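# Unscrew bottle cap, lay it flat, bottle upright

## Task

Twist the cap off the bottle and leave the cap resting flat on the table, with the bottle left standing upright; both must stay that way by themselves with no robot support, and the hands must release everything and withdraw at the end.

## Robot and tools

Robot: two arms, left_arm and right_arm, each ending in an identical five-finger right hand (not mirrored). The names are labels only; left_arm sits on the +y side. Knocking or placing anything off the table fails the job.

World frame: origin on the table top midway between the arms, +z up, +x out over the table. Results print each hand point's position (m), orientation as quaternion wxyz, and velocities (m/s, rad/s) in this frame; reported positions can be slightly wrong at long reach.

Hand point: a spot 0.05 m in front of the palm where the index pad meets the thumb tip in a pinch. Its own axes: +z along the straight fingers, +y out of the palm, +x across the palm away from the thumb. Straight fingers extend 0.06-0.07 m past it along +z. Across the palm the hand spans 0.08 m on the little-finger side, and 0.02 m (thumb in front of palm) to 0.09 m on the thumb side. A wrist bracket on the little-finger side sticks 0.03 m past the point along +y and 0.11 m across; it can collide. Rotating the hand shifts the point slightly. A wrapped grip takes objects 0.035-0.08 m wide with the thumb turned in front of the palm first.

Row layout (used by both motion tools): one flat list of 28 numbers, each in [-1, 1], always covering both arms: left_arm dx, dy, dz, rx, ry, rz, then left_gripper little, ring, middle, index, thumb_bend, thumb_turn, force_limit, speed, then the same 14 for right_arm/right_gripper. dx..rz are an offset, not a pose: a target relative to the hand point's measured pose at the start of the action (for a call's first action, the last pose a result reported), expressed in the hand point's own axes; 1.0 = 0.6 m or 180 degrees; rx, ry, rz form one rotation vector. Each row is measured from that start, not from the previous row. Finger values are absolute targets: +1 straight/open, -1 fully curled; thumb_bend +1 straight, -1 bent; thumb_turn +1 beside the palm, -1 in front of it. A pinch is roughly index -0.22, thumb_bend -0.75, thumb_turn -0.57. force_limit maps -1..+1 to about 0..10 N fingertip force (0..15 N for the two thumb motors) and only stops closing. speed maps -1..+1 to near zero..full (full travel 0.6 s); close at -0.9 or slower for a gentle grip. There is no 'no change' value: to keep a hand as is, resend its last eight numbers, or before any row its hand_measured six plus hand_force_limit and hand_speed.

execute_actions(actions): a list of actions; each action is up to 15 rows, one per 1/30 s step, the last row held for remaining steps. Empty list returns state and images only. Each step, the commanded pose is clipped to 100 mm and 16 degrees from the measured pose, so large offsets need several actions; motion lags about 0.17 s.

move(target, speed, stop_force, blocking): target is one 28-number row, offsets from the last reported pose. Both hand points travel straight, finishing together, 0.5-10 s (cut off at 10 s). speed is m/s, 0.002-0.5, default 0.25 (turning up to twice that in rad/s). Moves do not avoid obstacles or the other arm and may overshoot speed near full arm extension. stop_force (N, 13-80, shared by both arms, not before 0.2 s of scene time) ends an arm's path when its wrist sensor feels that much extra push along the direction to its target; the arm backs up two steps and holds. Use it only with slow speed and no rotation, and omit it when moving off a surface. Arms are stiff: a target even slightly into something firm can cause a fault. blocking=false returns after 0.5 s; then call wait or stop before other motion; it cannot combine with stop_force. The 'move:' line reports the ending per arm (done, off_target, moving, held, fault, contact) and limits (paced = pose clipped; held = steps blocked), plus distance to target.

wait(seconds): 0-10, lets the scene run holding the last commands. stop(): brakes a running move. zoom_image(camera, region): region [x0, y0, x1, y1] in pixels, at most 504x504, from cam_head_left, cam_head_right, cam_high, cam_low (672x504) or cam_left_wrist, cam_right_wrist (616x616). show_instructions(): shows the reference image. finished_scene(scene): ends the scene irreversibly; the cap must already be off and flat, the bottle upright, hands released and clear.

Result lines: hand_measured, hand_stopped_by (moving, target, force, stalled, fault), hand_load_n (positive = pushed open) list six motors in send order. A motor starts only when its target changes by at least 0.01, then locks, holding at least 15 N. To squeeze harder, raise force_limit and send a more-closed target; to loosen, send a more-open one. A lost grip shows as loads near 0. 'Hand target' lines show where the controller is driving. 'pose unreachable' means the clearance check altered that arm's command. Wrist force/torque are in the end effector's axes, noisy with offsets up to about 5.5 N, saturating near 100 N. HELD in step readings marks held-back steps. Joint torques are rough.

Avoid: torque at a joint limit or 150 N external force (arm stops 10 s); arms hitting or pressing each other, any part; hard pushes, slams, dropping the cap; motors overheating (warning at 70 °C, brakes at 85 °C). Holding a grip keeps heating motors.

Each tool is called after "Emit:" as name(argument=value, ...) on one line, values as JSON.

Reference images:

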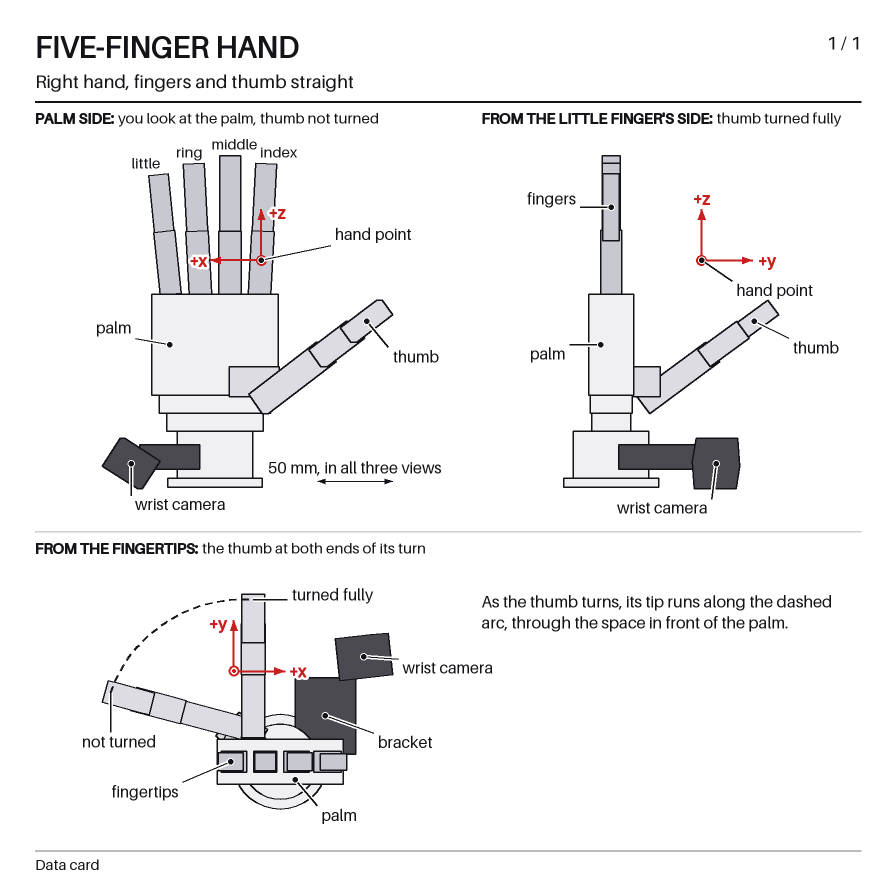

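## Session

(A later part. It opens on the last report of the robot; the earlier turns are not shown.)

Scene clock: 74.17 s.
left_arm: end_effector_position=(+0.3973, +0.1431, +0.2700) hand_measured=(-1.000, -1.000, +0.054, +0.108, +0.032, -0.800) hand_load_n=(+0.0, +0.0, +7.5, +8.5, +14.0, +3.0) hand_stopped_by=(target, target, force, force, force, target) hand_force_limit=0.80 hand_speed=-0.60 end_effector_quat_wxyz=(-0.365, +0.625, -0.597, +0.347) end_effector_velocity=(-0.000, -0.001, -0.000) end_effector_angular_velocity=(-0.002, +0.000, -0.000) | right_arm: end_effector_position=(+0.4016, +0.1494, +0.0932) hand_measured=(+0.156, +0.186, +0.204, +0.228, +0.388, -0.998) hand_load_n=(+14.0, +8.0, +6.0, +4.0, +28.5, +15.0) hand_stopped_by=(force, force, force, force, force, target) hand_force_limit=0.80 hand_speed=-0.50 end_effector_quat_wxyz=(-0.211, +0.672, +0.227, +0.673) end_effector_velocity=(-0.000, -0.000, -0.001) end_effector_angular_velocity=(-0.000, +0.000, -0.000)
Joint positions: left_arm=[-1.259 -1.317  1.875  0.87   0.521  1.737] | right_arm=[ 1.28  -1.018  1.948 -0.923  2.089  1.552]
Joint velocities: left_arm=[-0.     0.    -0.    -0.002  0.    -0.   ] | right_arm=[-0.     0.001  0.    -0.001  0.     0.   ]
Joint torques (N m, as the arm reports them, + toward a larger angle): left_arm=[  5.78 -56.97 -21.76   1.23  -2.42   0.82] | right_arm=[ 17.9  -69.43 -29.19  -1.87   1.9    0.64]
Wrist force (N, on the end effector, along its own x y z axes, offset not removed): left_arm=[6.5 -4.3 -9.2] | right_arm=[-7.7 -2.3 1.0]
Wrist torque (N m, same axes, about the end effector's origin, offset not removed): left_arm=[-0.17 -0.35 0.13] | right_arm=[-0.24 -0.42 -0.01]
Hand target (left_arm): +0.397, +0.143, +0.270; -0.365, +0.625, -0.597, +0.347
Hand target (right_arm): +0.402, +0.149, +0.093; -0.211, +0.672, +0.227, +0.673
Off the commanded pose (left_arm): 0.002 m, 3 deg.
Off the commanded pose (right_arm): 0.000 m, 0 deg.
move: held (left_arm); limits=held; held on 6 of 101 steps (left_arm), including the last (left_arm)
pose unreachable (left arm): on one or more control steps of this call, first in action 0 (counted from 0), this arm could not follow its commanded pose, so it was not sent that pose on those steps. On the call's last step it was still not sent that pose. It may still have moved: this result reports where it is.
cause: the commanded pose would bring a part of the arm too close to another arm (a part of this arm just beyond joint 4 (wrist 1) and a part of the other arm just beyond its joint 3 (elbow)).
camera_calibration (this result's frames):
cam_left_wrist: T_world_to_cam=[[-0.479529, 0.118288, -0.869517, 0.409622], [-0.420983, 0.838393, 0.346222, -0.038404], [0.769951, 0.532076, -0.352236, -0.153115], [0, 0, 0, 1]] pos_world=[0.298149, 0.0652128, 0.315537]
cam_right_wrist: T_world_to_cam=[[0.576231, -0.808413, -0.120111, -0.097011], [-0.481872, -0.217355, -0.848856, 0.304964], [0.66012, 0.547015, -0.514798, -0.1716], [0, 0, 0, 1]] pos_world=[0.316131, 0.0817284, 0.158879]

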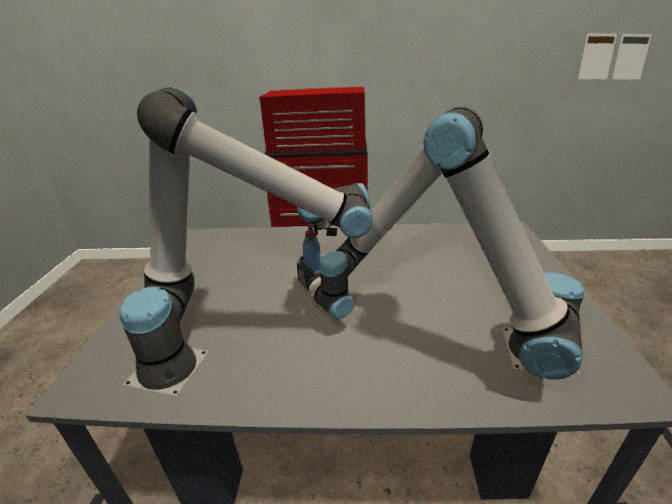

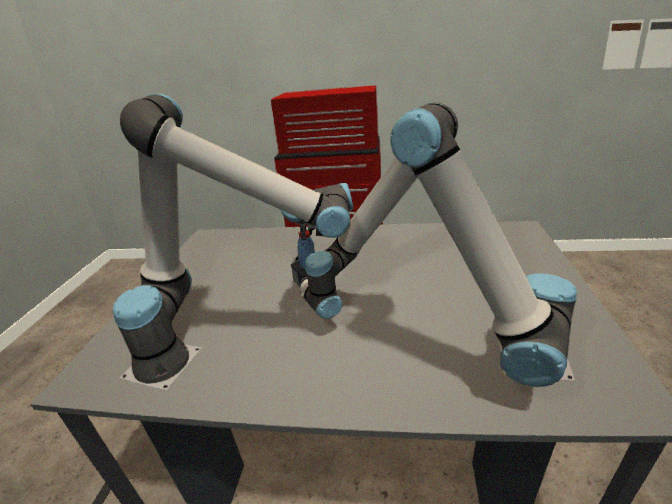

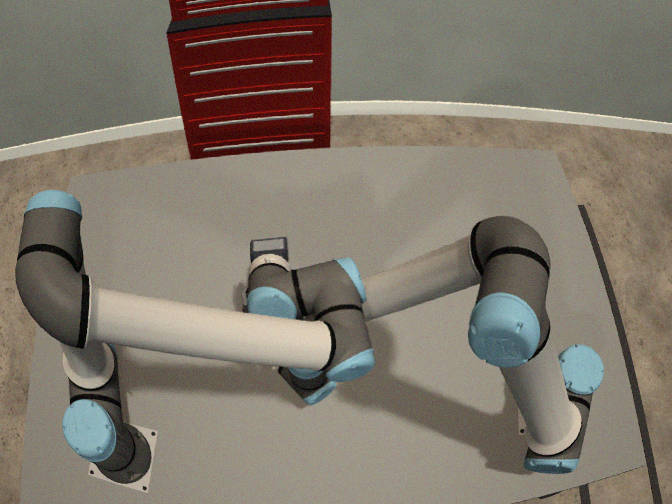

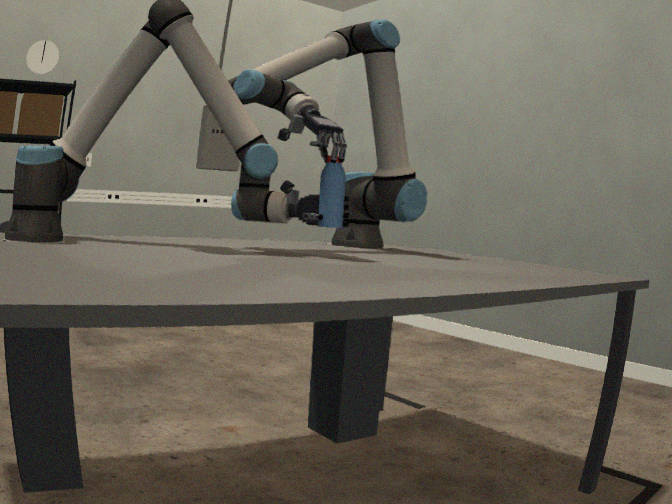

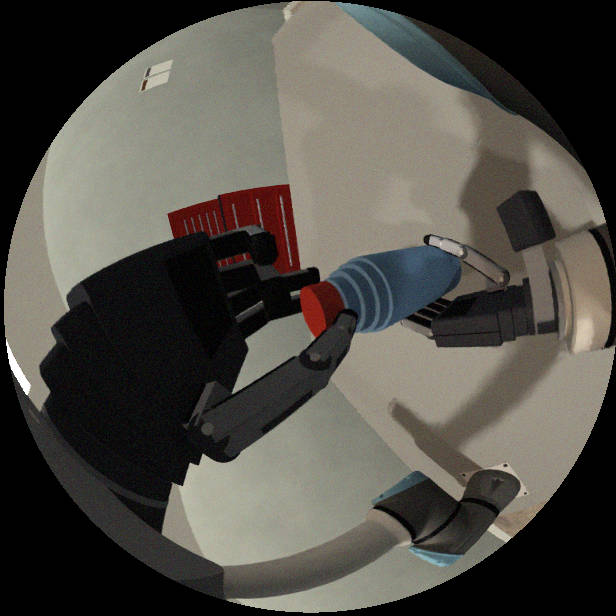

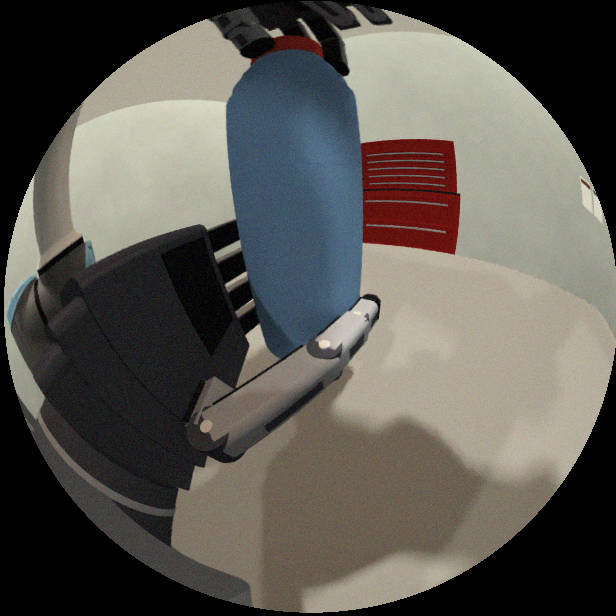

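Emit:
move(target=[0,0,0,0,0,0,-1,-1,0.45,0.45,0.35,-0.8,0.8,0.2, 0,0,0,0,0,0,-1,-1,-1,-1,-0.6,-1,0.8,-0.5])

Emit:
move(target=[0,0,0,0,0.598,0.345,-1,-1,0.45,0.45,0.35,-0.8,0.8,0.2, 0,0,0,0,0,0,-1,-1,-1,-1,-0.6,-1,0.8,-0.5], speed=0.5)

Emit:
move(target=[0,0,0,0,0,0,-1,-1,-0.6,-0.6,-0.9,-0.8,0.8,-0.6, 0,0,0,0,0,0,-1,-1,-1,-1,-0.6,-1,0.8,-0.5])

Emit:
move(target=[0,-0.002,-0.001,0,-0.537,-0.31,-1,-1,-0.6,-0.6,-0.9,-0.8,0.8,-0.6, 0,0,0,0,0,0,-1,-1,-1,-1,-0.6,-1,0.8,-0.5], speed=0.4)

Scene clock: 75.23 s.
left_arm: end_effector_position=(+0.3973, +0.1431, +0.2700) hand_measured=(-1.000, -1.000, +0.450, +0.450, +0.350, -0.800) hand_load_n=(+0.0, +0.0, +0.0, +0.0, +0.0, +0.0) hand_stopped_by=(target, target, target, target, target, target) hand_force_limit=0.80 hand_speed=0.20 end_effector_quat_wxyz=(-0.365, +0.625, -0.597, +0.347) end_effector_velocity=(-0.000, -0.000, +0.000) end_effector_angular_velocity=(-0.002, +0.000, -0.000) | right_arm: end_effector_position=(+0.4016, +0.1494, +0.0932) hand_measured=(+0.156, +0.186, +0.204, +0.228, +0.388, -0.998) hand_load_n=(+12.0, +6.0, +5.5, +4.5, +28.0, +16.5) hand_stopped_by=(force, force, force, force, force, target) hand_force_limit=0.80 hand_speed=-0.50 end_effector_quat_wxyz=(-0.211, +0.672, +0.227, +0.673) end_effector_velocity=(+0.000, +0.000, -0.000) end_effector_angular_velocity=(+0.000, -0.000, -0.000)
Joint positions: left_arm=[-1.259 -1.317  1.875  0.87   0.521  1.737] | right_arm=[ 1.28  -1.018  1.948 -0.923  2.089  1.552]
Joint velocities: left_arm=[-0.    -0.001 -0.    -0.001  0.     0.   ] | right_arm=[-0.     0.001 -0.    -0.001 -0.     0.   ]
Joint torques (N m, as the arm reports them, + toward a larger angle): left_arm=[  0.71 -45.45 -41.11   3.98  -0.83   1.57] | right_arm=[ 17.94 -76.44 -34.1   -4.16   1.19   2.16]
Wrist force (N, on the end effector, along its own x y z axes, offset not removed): left_arm=[0.6 0.2 -2.1] | right_arm=[-1.0 -2.4 -3.1]
Wrist torque (N m, same axes, about the end effector's origin, offset not removed): left_arm=[0.02 -0.10 0.00] | right_arm=[-0.34 0.23 -0.01]
Hand target (left_arm): +0.397, +0.143, +0.270; -0.365, +0.625, -0.597, +0.347
Hand target (right_arm): +0.402, +0.149, +0.093; -0.211, +0.672, +0.227, +0.673
Off the commanded pose (left_arm): 0.000 m, 0 deg.
Off the commanded pose (right_arm): 0.000 m, 0 deg.
move: done
camera_calibration (this result's frames):
cam_left_wrist: T_world_to_cam=[[-0.479525, 0.118226, -0.869527, 0.409598], [-0.421, 0.838408, 0.346167, -0.0384056], [0.769945, 0.532067, -0.352265, -0.153129], [0, 0, 0, 1]] pos_world=[0.298144, 0.0652491, 0.315509]
cam_right_wrist: T_world_to_cam=[[0.576232, -0.80841, -0.120126, -0.0970069], [-0.481861, -0.217331, -0.848868, 0.304973], [0.660126, 0.547029, -0.514774, -0.171601], [0, 0, 0, 1]] pos_world=[0.316132, 0.0817298, 0.158893]

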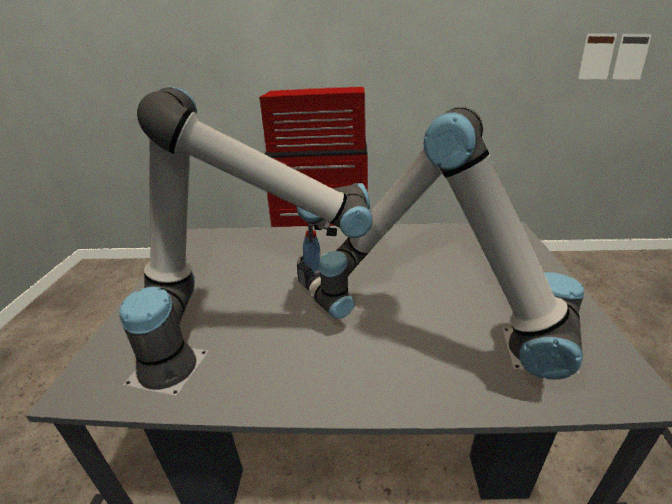

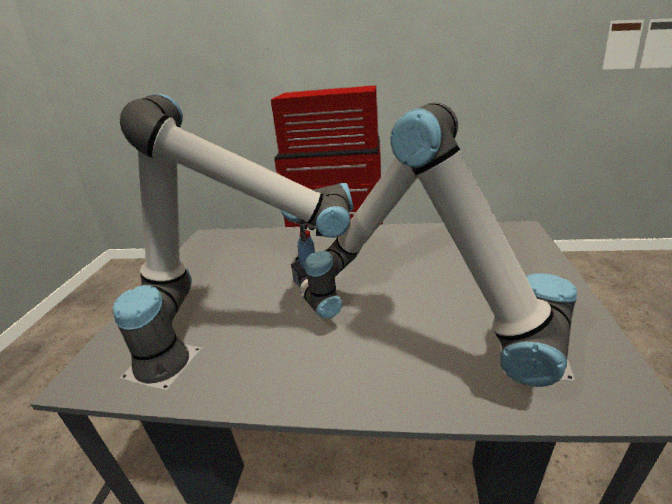

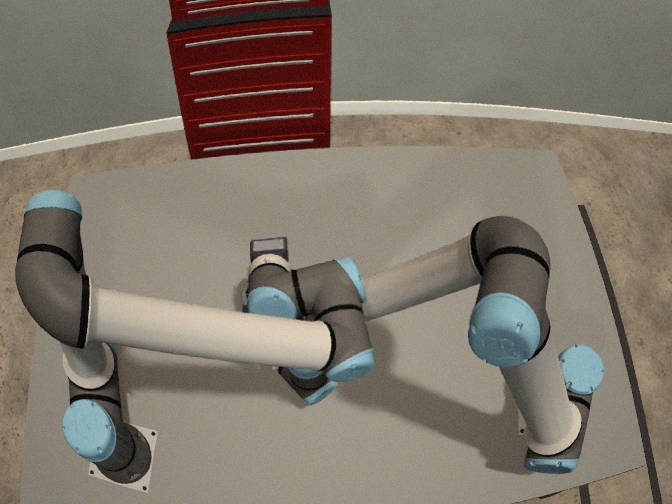

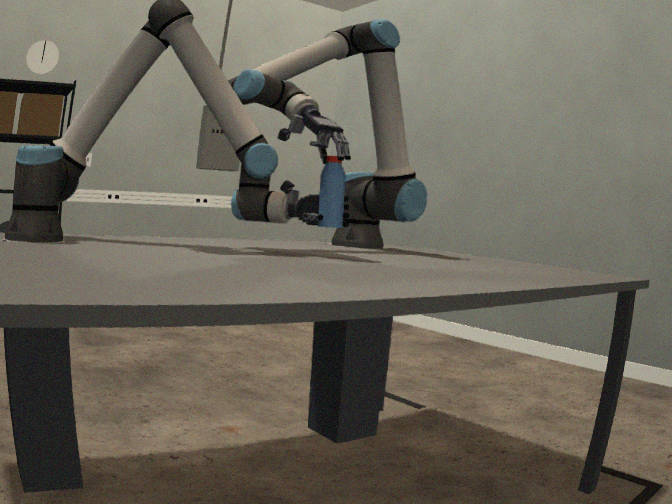

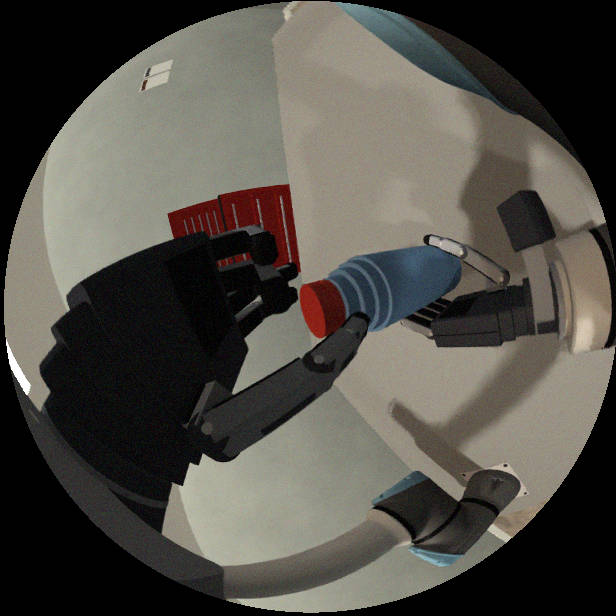

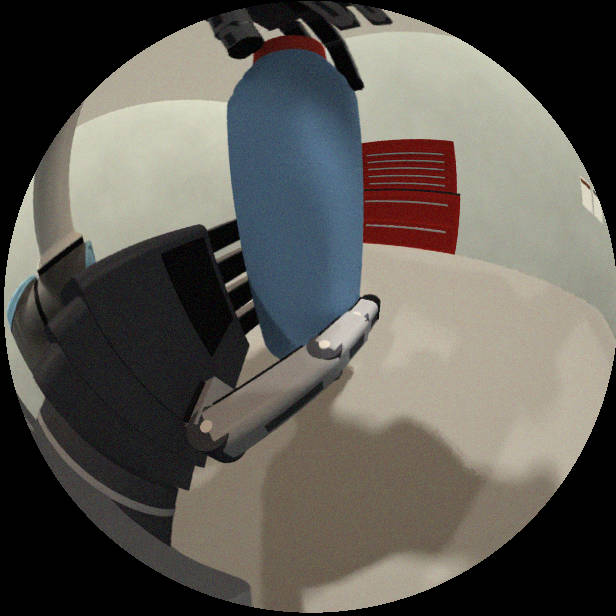

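Scene clock: 78.30 s.
left_arm: end_effector_position=(+0.3970, +0.1431, +0.2699) hand_measured=(-1.000, -1.000, +0.450, +0.450, +0.350, -0.800) hand_load_n=(+0.0, +0.0, +0.0, +0.0, +0.0, +0.0) hand_stopped_by=(target, target, target, target, target, target) hand_force_limit=0.80 hand_speed=0.20 end_effector_quat_wxyz=(-0.133, +0.236, +0.835, -0.479) end_effector_velocity=(-0.000, +0.001, -0.000) end_effector_angular_velocity=(+0.008, -0.000, -0.015) | right_arm: end_effector_position=(+0.4016, +0.1494, +0.0932) hand_measured=(+0.156, +0.186, +0.204, +0.228, +0.388, -0.998) hand_load_n=(+12.0, +6.0, +5.5, +4.5, +28.0, +16.5) hand_stopped_by=(force, force, force, force, force, target) hand_force_limit=0.80 hand_speed=-0.50 end_effector_quat_wxyz=(-0.211, +0.672, +0.227, +0.673) end_effector_velocity=(+0.001, +0.000, +0.001) end_effector_angular_velocity=(+0.002, -0.001, -0.001)
Joint positions: left_arm=[-0.595 -1.3    1.794  0.704  2.568  4.282] | right_arm=[ 1.28  -1.018  1.948 -0.923  2.089  1.552]
Joint velocities: left_arm=[ 0.001  0.008 -0.006  0.029  0.001  0.032] | right_arm=[-0.    -0.    -0.001 -0.001  0.     0.   ]
Joint torques (N m, as the arm reports them, + toward a larger angle): left_arm=[ 11.55 -45.02 -43.02   4.5    4.23   1.42] | right_arm=[ 18.4  -75.76 -34.99  -3.97   1.33   2.04]
Wrist force (N, on the end effector, along its own x y z axes, offset not removed): left_arm=[0.0 -1.2 -3.9] | right_arm=[6.3 1.8 2.0]
Wrist torque (N m, same axes, about the end effector's origin, offset not removed): left_arm=[-0.09 0.10 0.08] | right_arm=[-0.05 -0.98 0.45]
Hand target (left_arm): +0.397, +0.143, +0.270; -0.134, +0.237, +0.835, -0.479
Hand target (right_arm): +0.402, +0.149, +0.093; -0.211, +0.672, +0.227, +0.673
Off the commanded pose (left_arm): 0.000 m, 0 deg.
Off the commanded pose (right_arm): 0.000 m, 0 deg.
move: done
camera_calibration (this result's frames):
cam_left_wrist: T_world_to_cam=[[0.375327, 0.339761, -0.862376, 0.0363247], [0.92682, -0.125906, 0.35377, -0.437641], [0.0116186, -0.932046, -0.362153, 0.360247], [0, 0, 0, 1]] pos_world=[0.387795, 0.268324, 0.316614]
cam_right_wrist: T_world_to_cam=[[0.576232, -0.80841, -0.120126, -0.097007], [-0.481861, -0.217331, -0.848868, 0.304973], [0.660126, 0.547029, -0.514775, -0.171601], [0, 0, 0, 1]] pos_world=[0.316132, 0.0817297, 0.158893]

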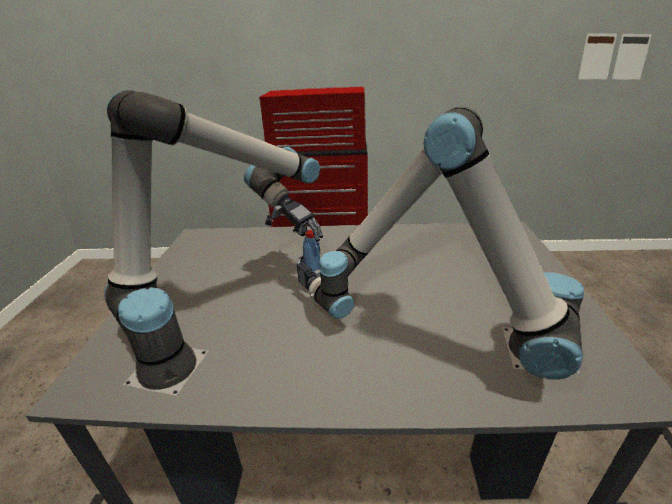

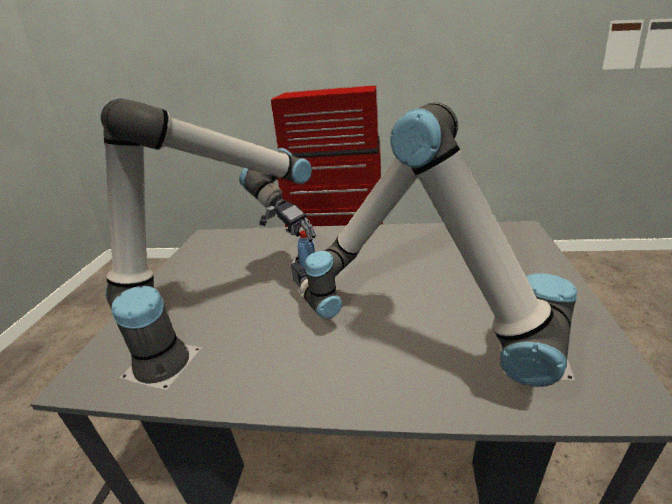

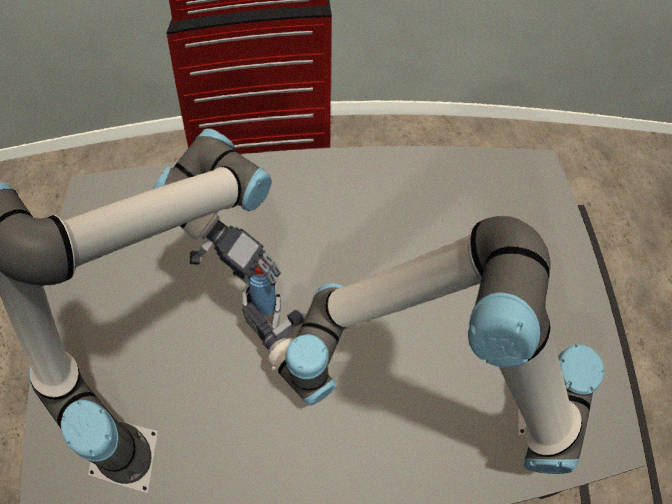

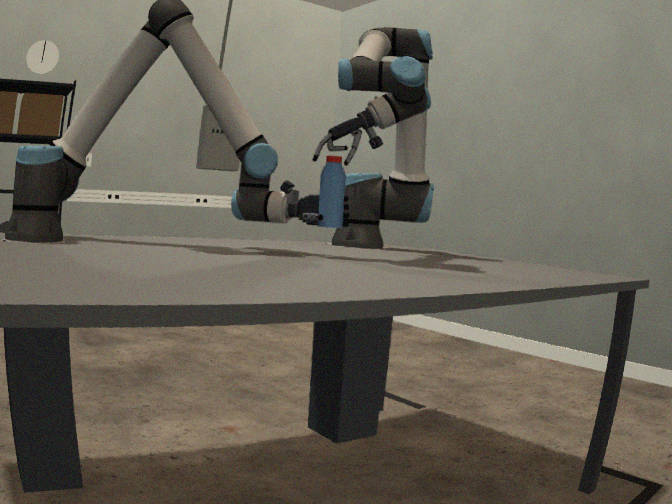

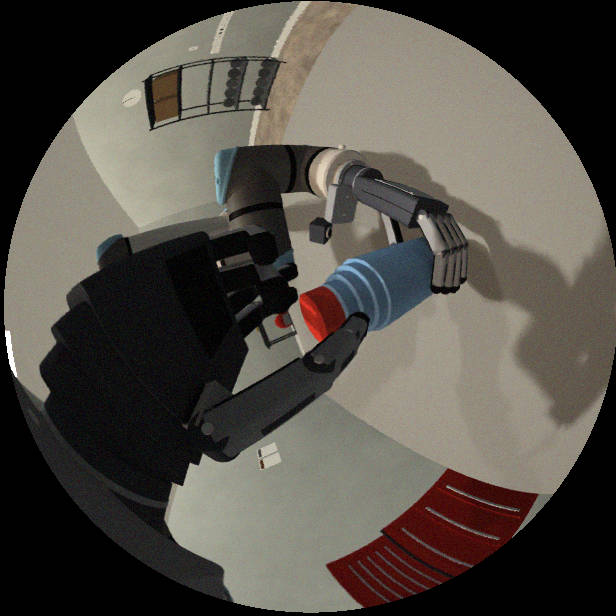

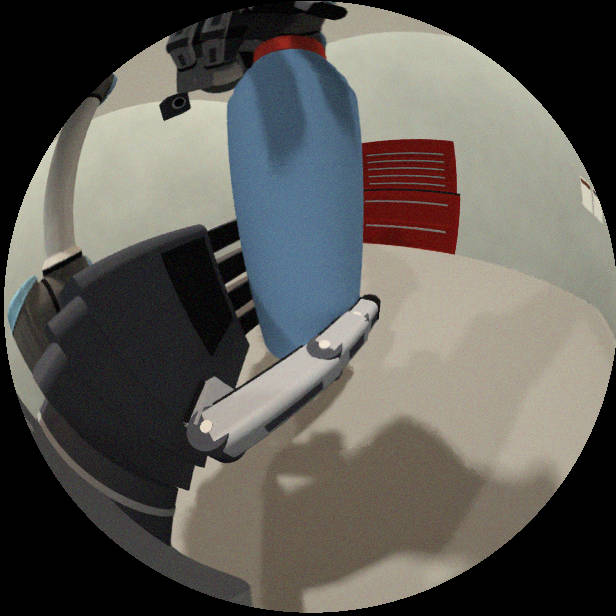

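Scene clock: 79.30 s.
left_arm: end_effector_position=(+0.3970, +0.1431, +0.2699) hand_measured=(-1.000, -1.000, -0.026, +0.090, +0.080, -0.800) hand_load_n=(+0.0, +0.0, +10.0, +10.5, +14.5, +3.0) hand_stopped_by=(target, target, force, force, force, target) hand_force_limit=0.80 hand_speed=-0.60 end_effector_quat_wxyz=(-0.133, +0.236, +0.835, -0.479) end_effector_velocity=(-0.000, +0.000, +0.000) end_effector_angular_velocity=(+0.000, +0.000, +0.000) | right_arm: end_effector_position=(+0.4016, +0.1494, +0.0932) hand_measured=(+0.156, +0.186, +0.204, +0.228, +0.388, -0.998) hand_load_n=(+16.0, +9.0, +5.5, +2.5, +28.0, +13.0) hand_stopped_by=(force, force, force, force, force, target) hand_force_limit=0.80 hand_speed=-0.50 end_effector_quat_wxyz=(-0.211, +0.672, +0.227, +0.673) end_effector_velocity=(-0.000, -0.000, +0.002) end_effector_angular_velocity=(+0.002, -0.001, -0.000)
Joint positions: left_arm=[-0.595 -1.3    1.794  0.704  2.569  4.282] | right_arm=[ 1.28  -1.018  1.948 -0.923  2.089  1.552]
Joint velocities: left_arm=[ 0. -0.  0.  0.  0.  0.] | right_arm=[-0.    -0.003  0.001 -0.     0.     0.   ]
Joint torques (N m, as the arm reports them, + toward a larger angle): left_arm=[ -0.11 -60.41 -23.35   1.56   1.39  -2.18] | right_arm=[ 17.84 -75.39 -33.29  -4.07   1.49   2.04]
Wrist force (N, on the end effector, along its own x y z axes, offset not removed): left_arm=[2.4 -3.9 -2.6] | right_arm=[1.0 -1.3 2.6]
Wrist torque (N m, same axes, about the end effector's origin, offset not removed): left_arm=[0.65 0.00 0.14] | right_arm=[0.28 -1.47 -0.04]
Hand target (left_arm): +0.397, +0.143, +0.270; -0.133, +0.236, +0.835, -0.479
Hand target (right_arm): +0.402, +0.149, +0.093; -0.211, +0.672, +0.227, +0.673
Off the commanded pose (left_arm): 0.000 m, 0 deg.
Off the commanded pose (right_arm): 0.000 m, 0 deg.
move: done
camera_calibration (this result's frames):
cam_left_wrist: T_world_to_cam=[[0.375305, 0.339733, -0.862396, 0.0363502], [0.926828, -0.125877, 0.353757, -0.437658], [0.0116267, -0.93206, -0.362117, 0.360249], [0, 0, 0, 1]] pos_world=[0.387803, 0.268333, 0.316625]
cam_right_wrist: T_world_to_cam=[[0.576232, -0.80841, -0.120126, -0.0970069], [-0.481861, -0.217331, -0.848868, 0.304973], [0.660126, 0.547029, -0.514775, -0.171601], [0, 0, 0, 1]] pos_world=[0.316132, 0.0817298, 0.158893]

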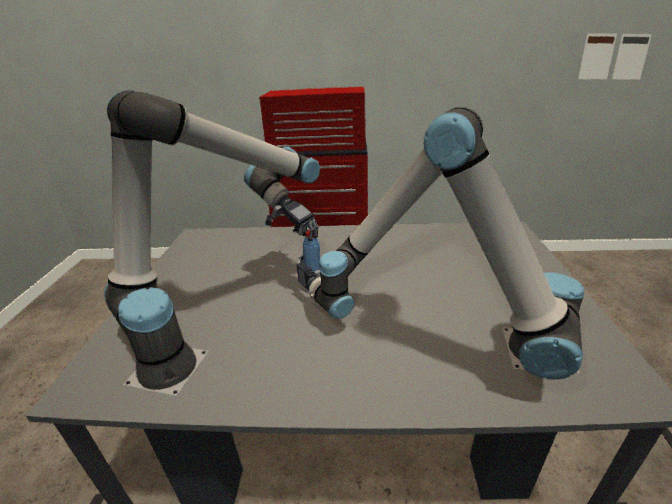

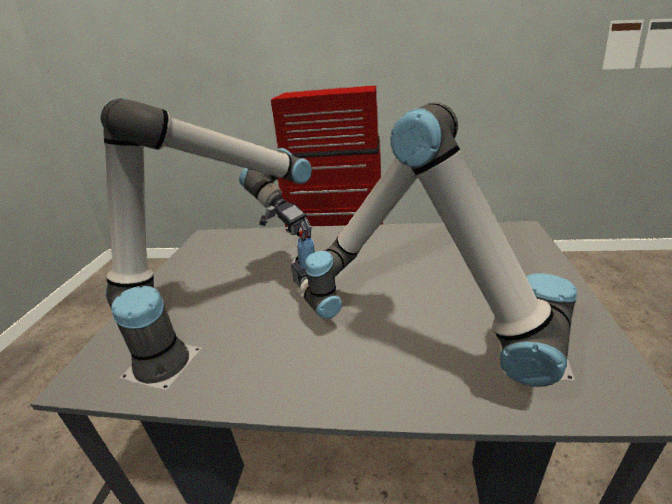

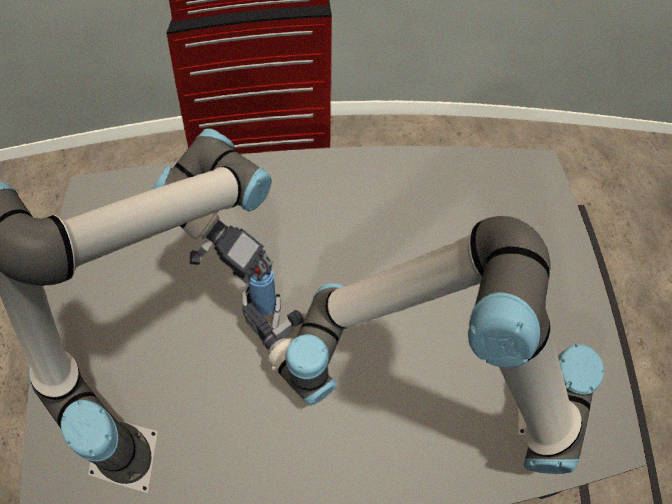

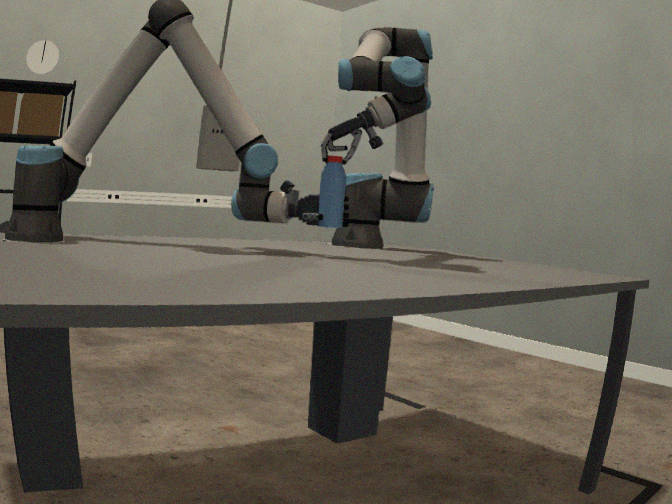

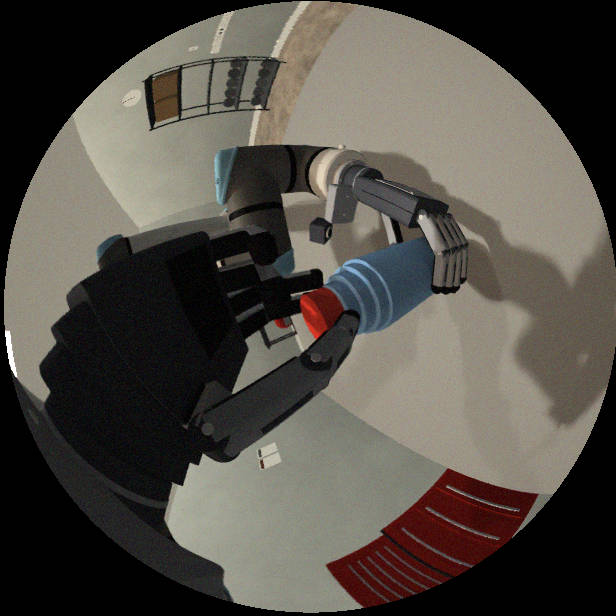

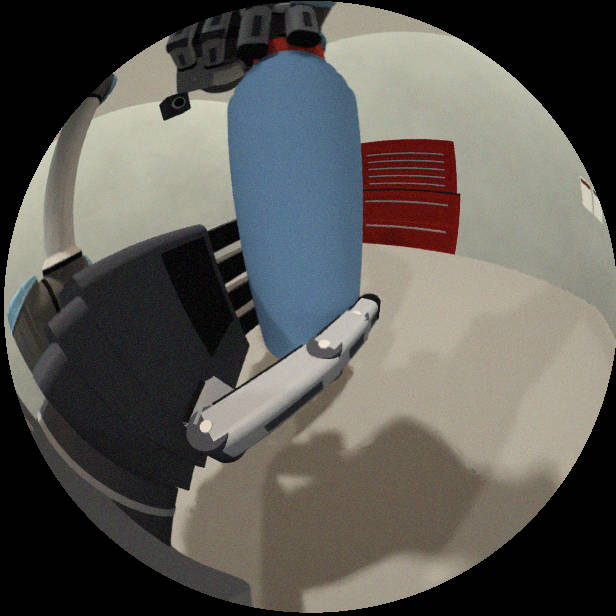

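Scene clock: 82.50 s.
left_arm: end_effector_position=(+0.3972, +0.1429, +0.2715) hand_measured=(-1.000, -1.000, -0.026, +0.092, +0.082, -0.800) hand_load_n=(+0.0, +0.0, +5.5, +11.0, +13.0, +3.0) hand_stopped_by=(target, target, force, force, force, target) hand_force_limit=0.80 hand_speed=-0.60 end_effector_quat_wxyz=(-0.324, +0.555, -0.662, +0.385) end_effector_velocity=(+0.000, +0.001, -0.000) end_effector_angular_velocity=(+0.003, +0.004, +0.014) | right_arm: end_effector_position=(+0.4016, +0.1494, +0.0932) hand_measured=(+0.156, +0.186, +0.204, +0.228, +0.388, -1.000) hand_load_n=(+21.5, +12.5, +6.5, +1.0, +28.5, +6.5) hand_stopped_by=(force, force, force, force, force, target) hand_force_limit=0.80 hand_speed=-0.50 end_effector_quat_wxyz=(-0.211, +0.672, +0.227, +0.673) end_effector_velocity=(-0.000, -0.002, -0.001) end_effector_angular_velocity=(-0.002, +0.001, -0.000)
Joint positions: left_arm=[-1.255 -1.438  1.942  0.579  0.592  2.142] | right_arm=[ 1.28  -1.018  1.948 -0.923  2.089  1.552]
Joint velocities: left_arm=[ 0.001  0.008 -0.005  0.021 -0.003 -0.024] | right_arm=[-0.    -0.     0.003 -0.001  0.    -0.   ]
Joint torques (N m, as the arm reports them, + toward a larger angle): left_arm=[ 21.02 -24.79 -24.35   6.76  -3.08  -1.46] | right_arm=[  6.   -78.25 -30.79  -4.03   1.81   1.74]
Wrist force (N, on the end effector, along its own x y z axes, offset not removed): left_arm=[15.5 -17.6 -12.0] | right_arm=[-22.4 -16.0 14.0]
Wrist torque (N m, same axes, about the end effector's origin, offset not removed): left_arm=[-0.08 0.52 -0.17] | right_arm=[-0.77 -1.77 -1.84]
Hand target (left_arm): +0.397, +0.143, +0.271; +0.325, -0.556, +0.662, -0.384
Hand target (right_arm): +0.402, +0.149, +0.093; -0.211, +0.672, +0.227, +0.673
Off the commanded pose (left_arm): 0.000 m, 0 deg.
Off the commanded pose (right_arm): 0.000 m, 0 deg.
move: done
camera_calibration (this result's frames):
cam_left_wrist: T_world_to_cam=[[-0.442407, 0.220552, -0.869271, 0.381399], [-0.227321, 0.910055, 0.346592, -0.126094], [0.867526, 0.350938, -0.352479, -0.165297], [0, 0, 0, 1]] pos_world=[0.283469, 0.0886432, 0.316978]
cam_right_wrist: T_world_to_cam=[[0.576238, -0.80841, -0.120094, -0.0970109], [-0.481881, -0.217386, -0.848843, 0.304949], [0.660107, 0.547006, -0.514824, -0.171598], [0, 0, 0, 1]] pos_world=[0.316123, 0.0817324, 0.15886]

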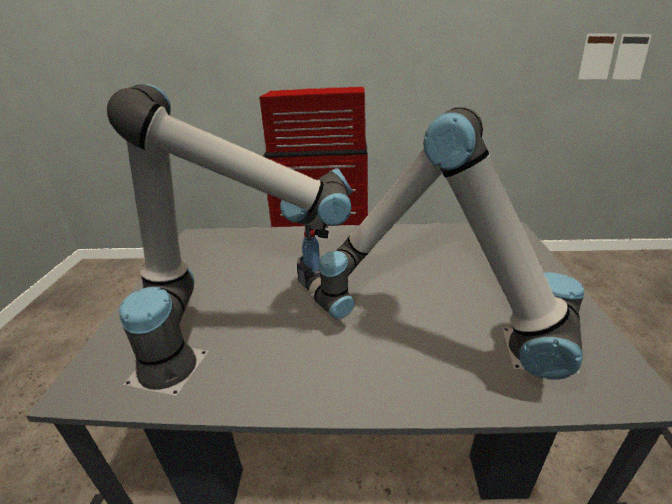

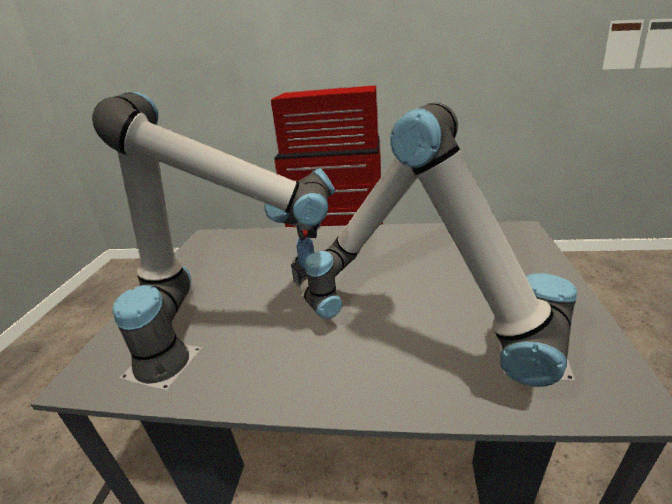

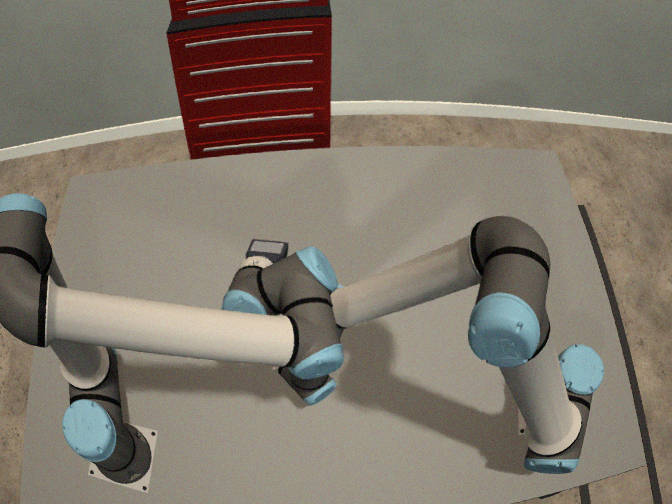

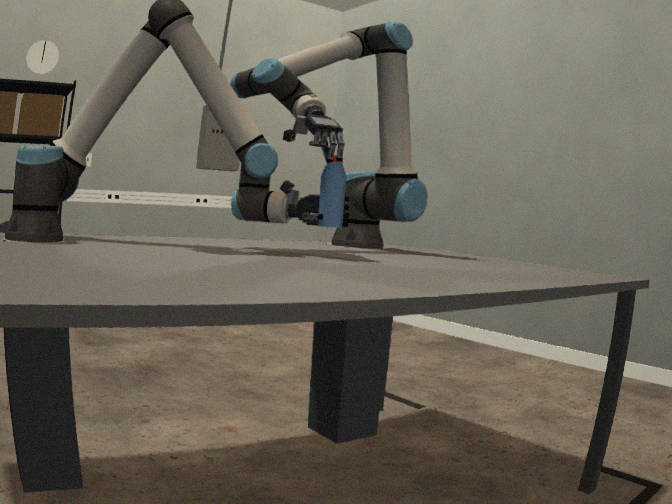

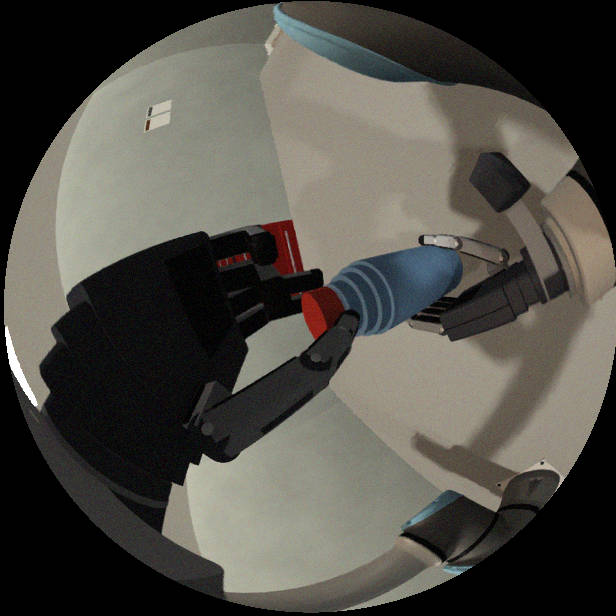

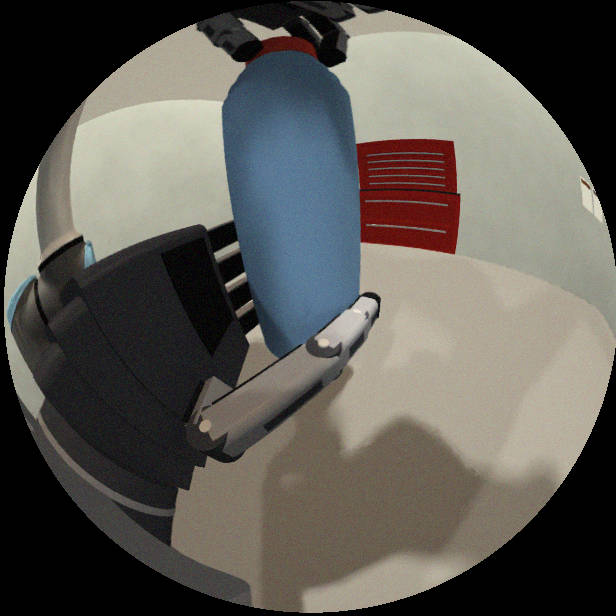

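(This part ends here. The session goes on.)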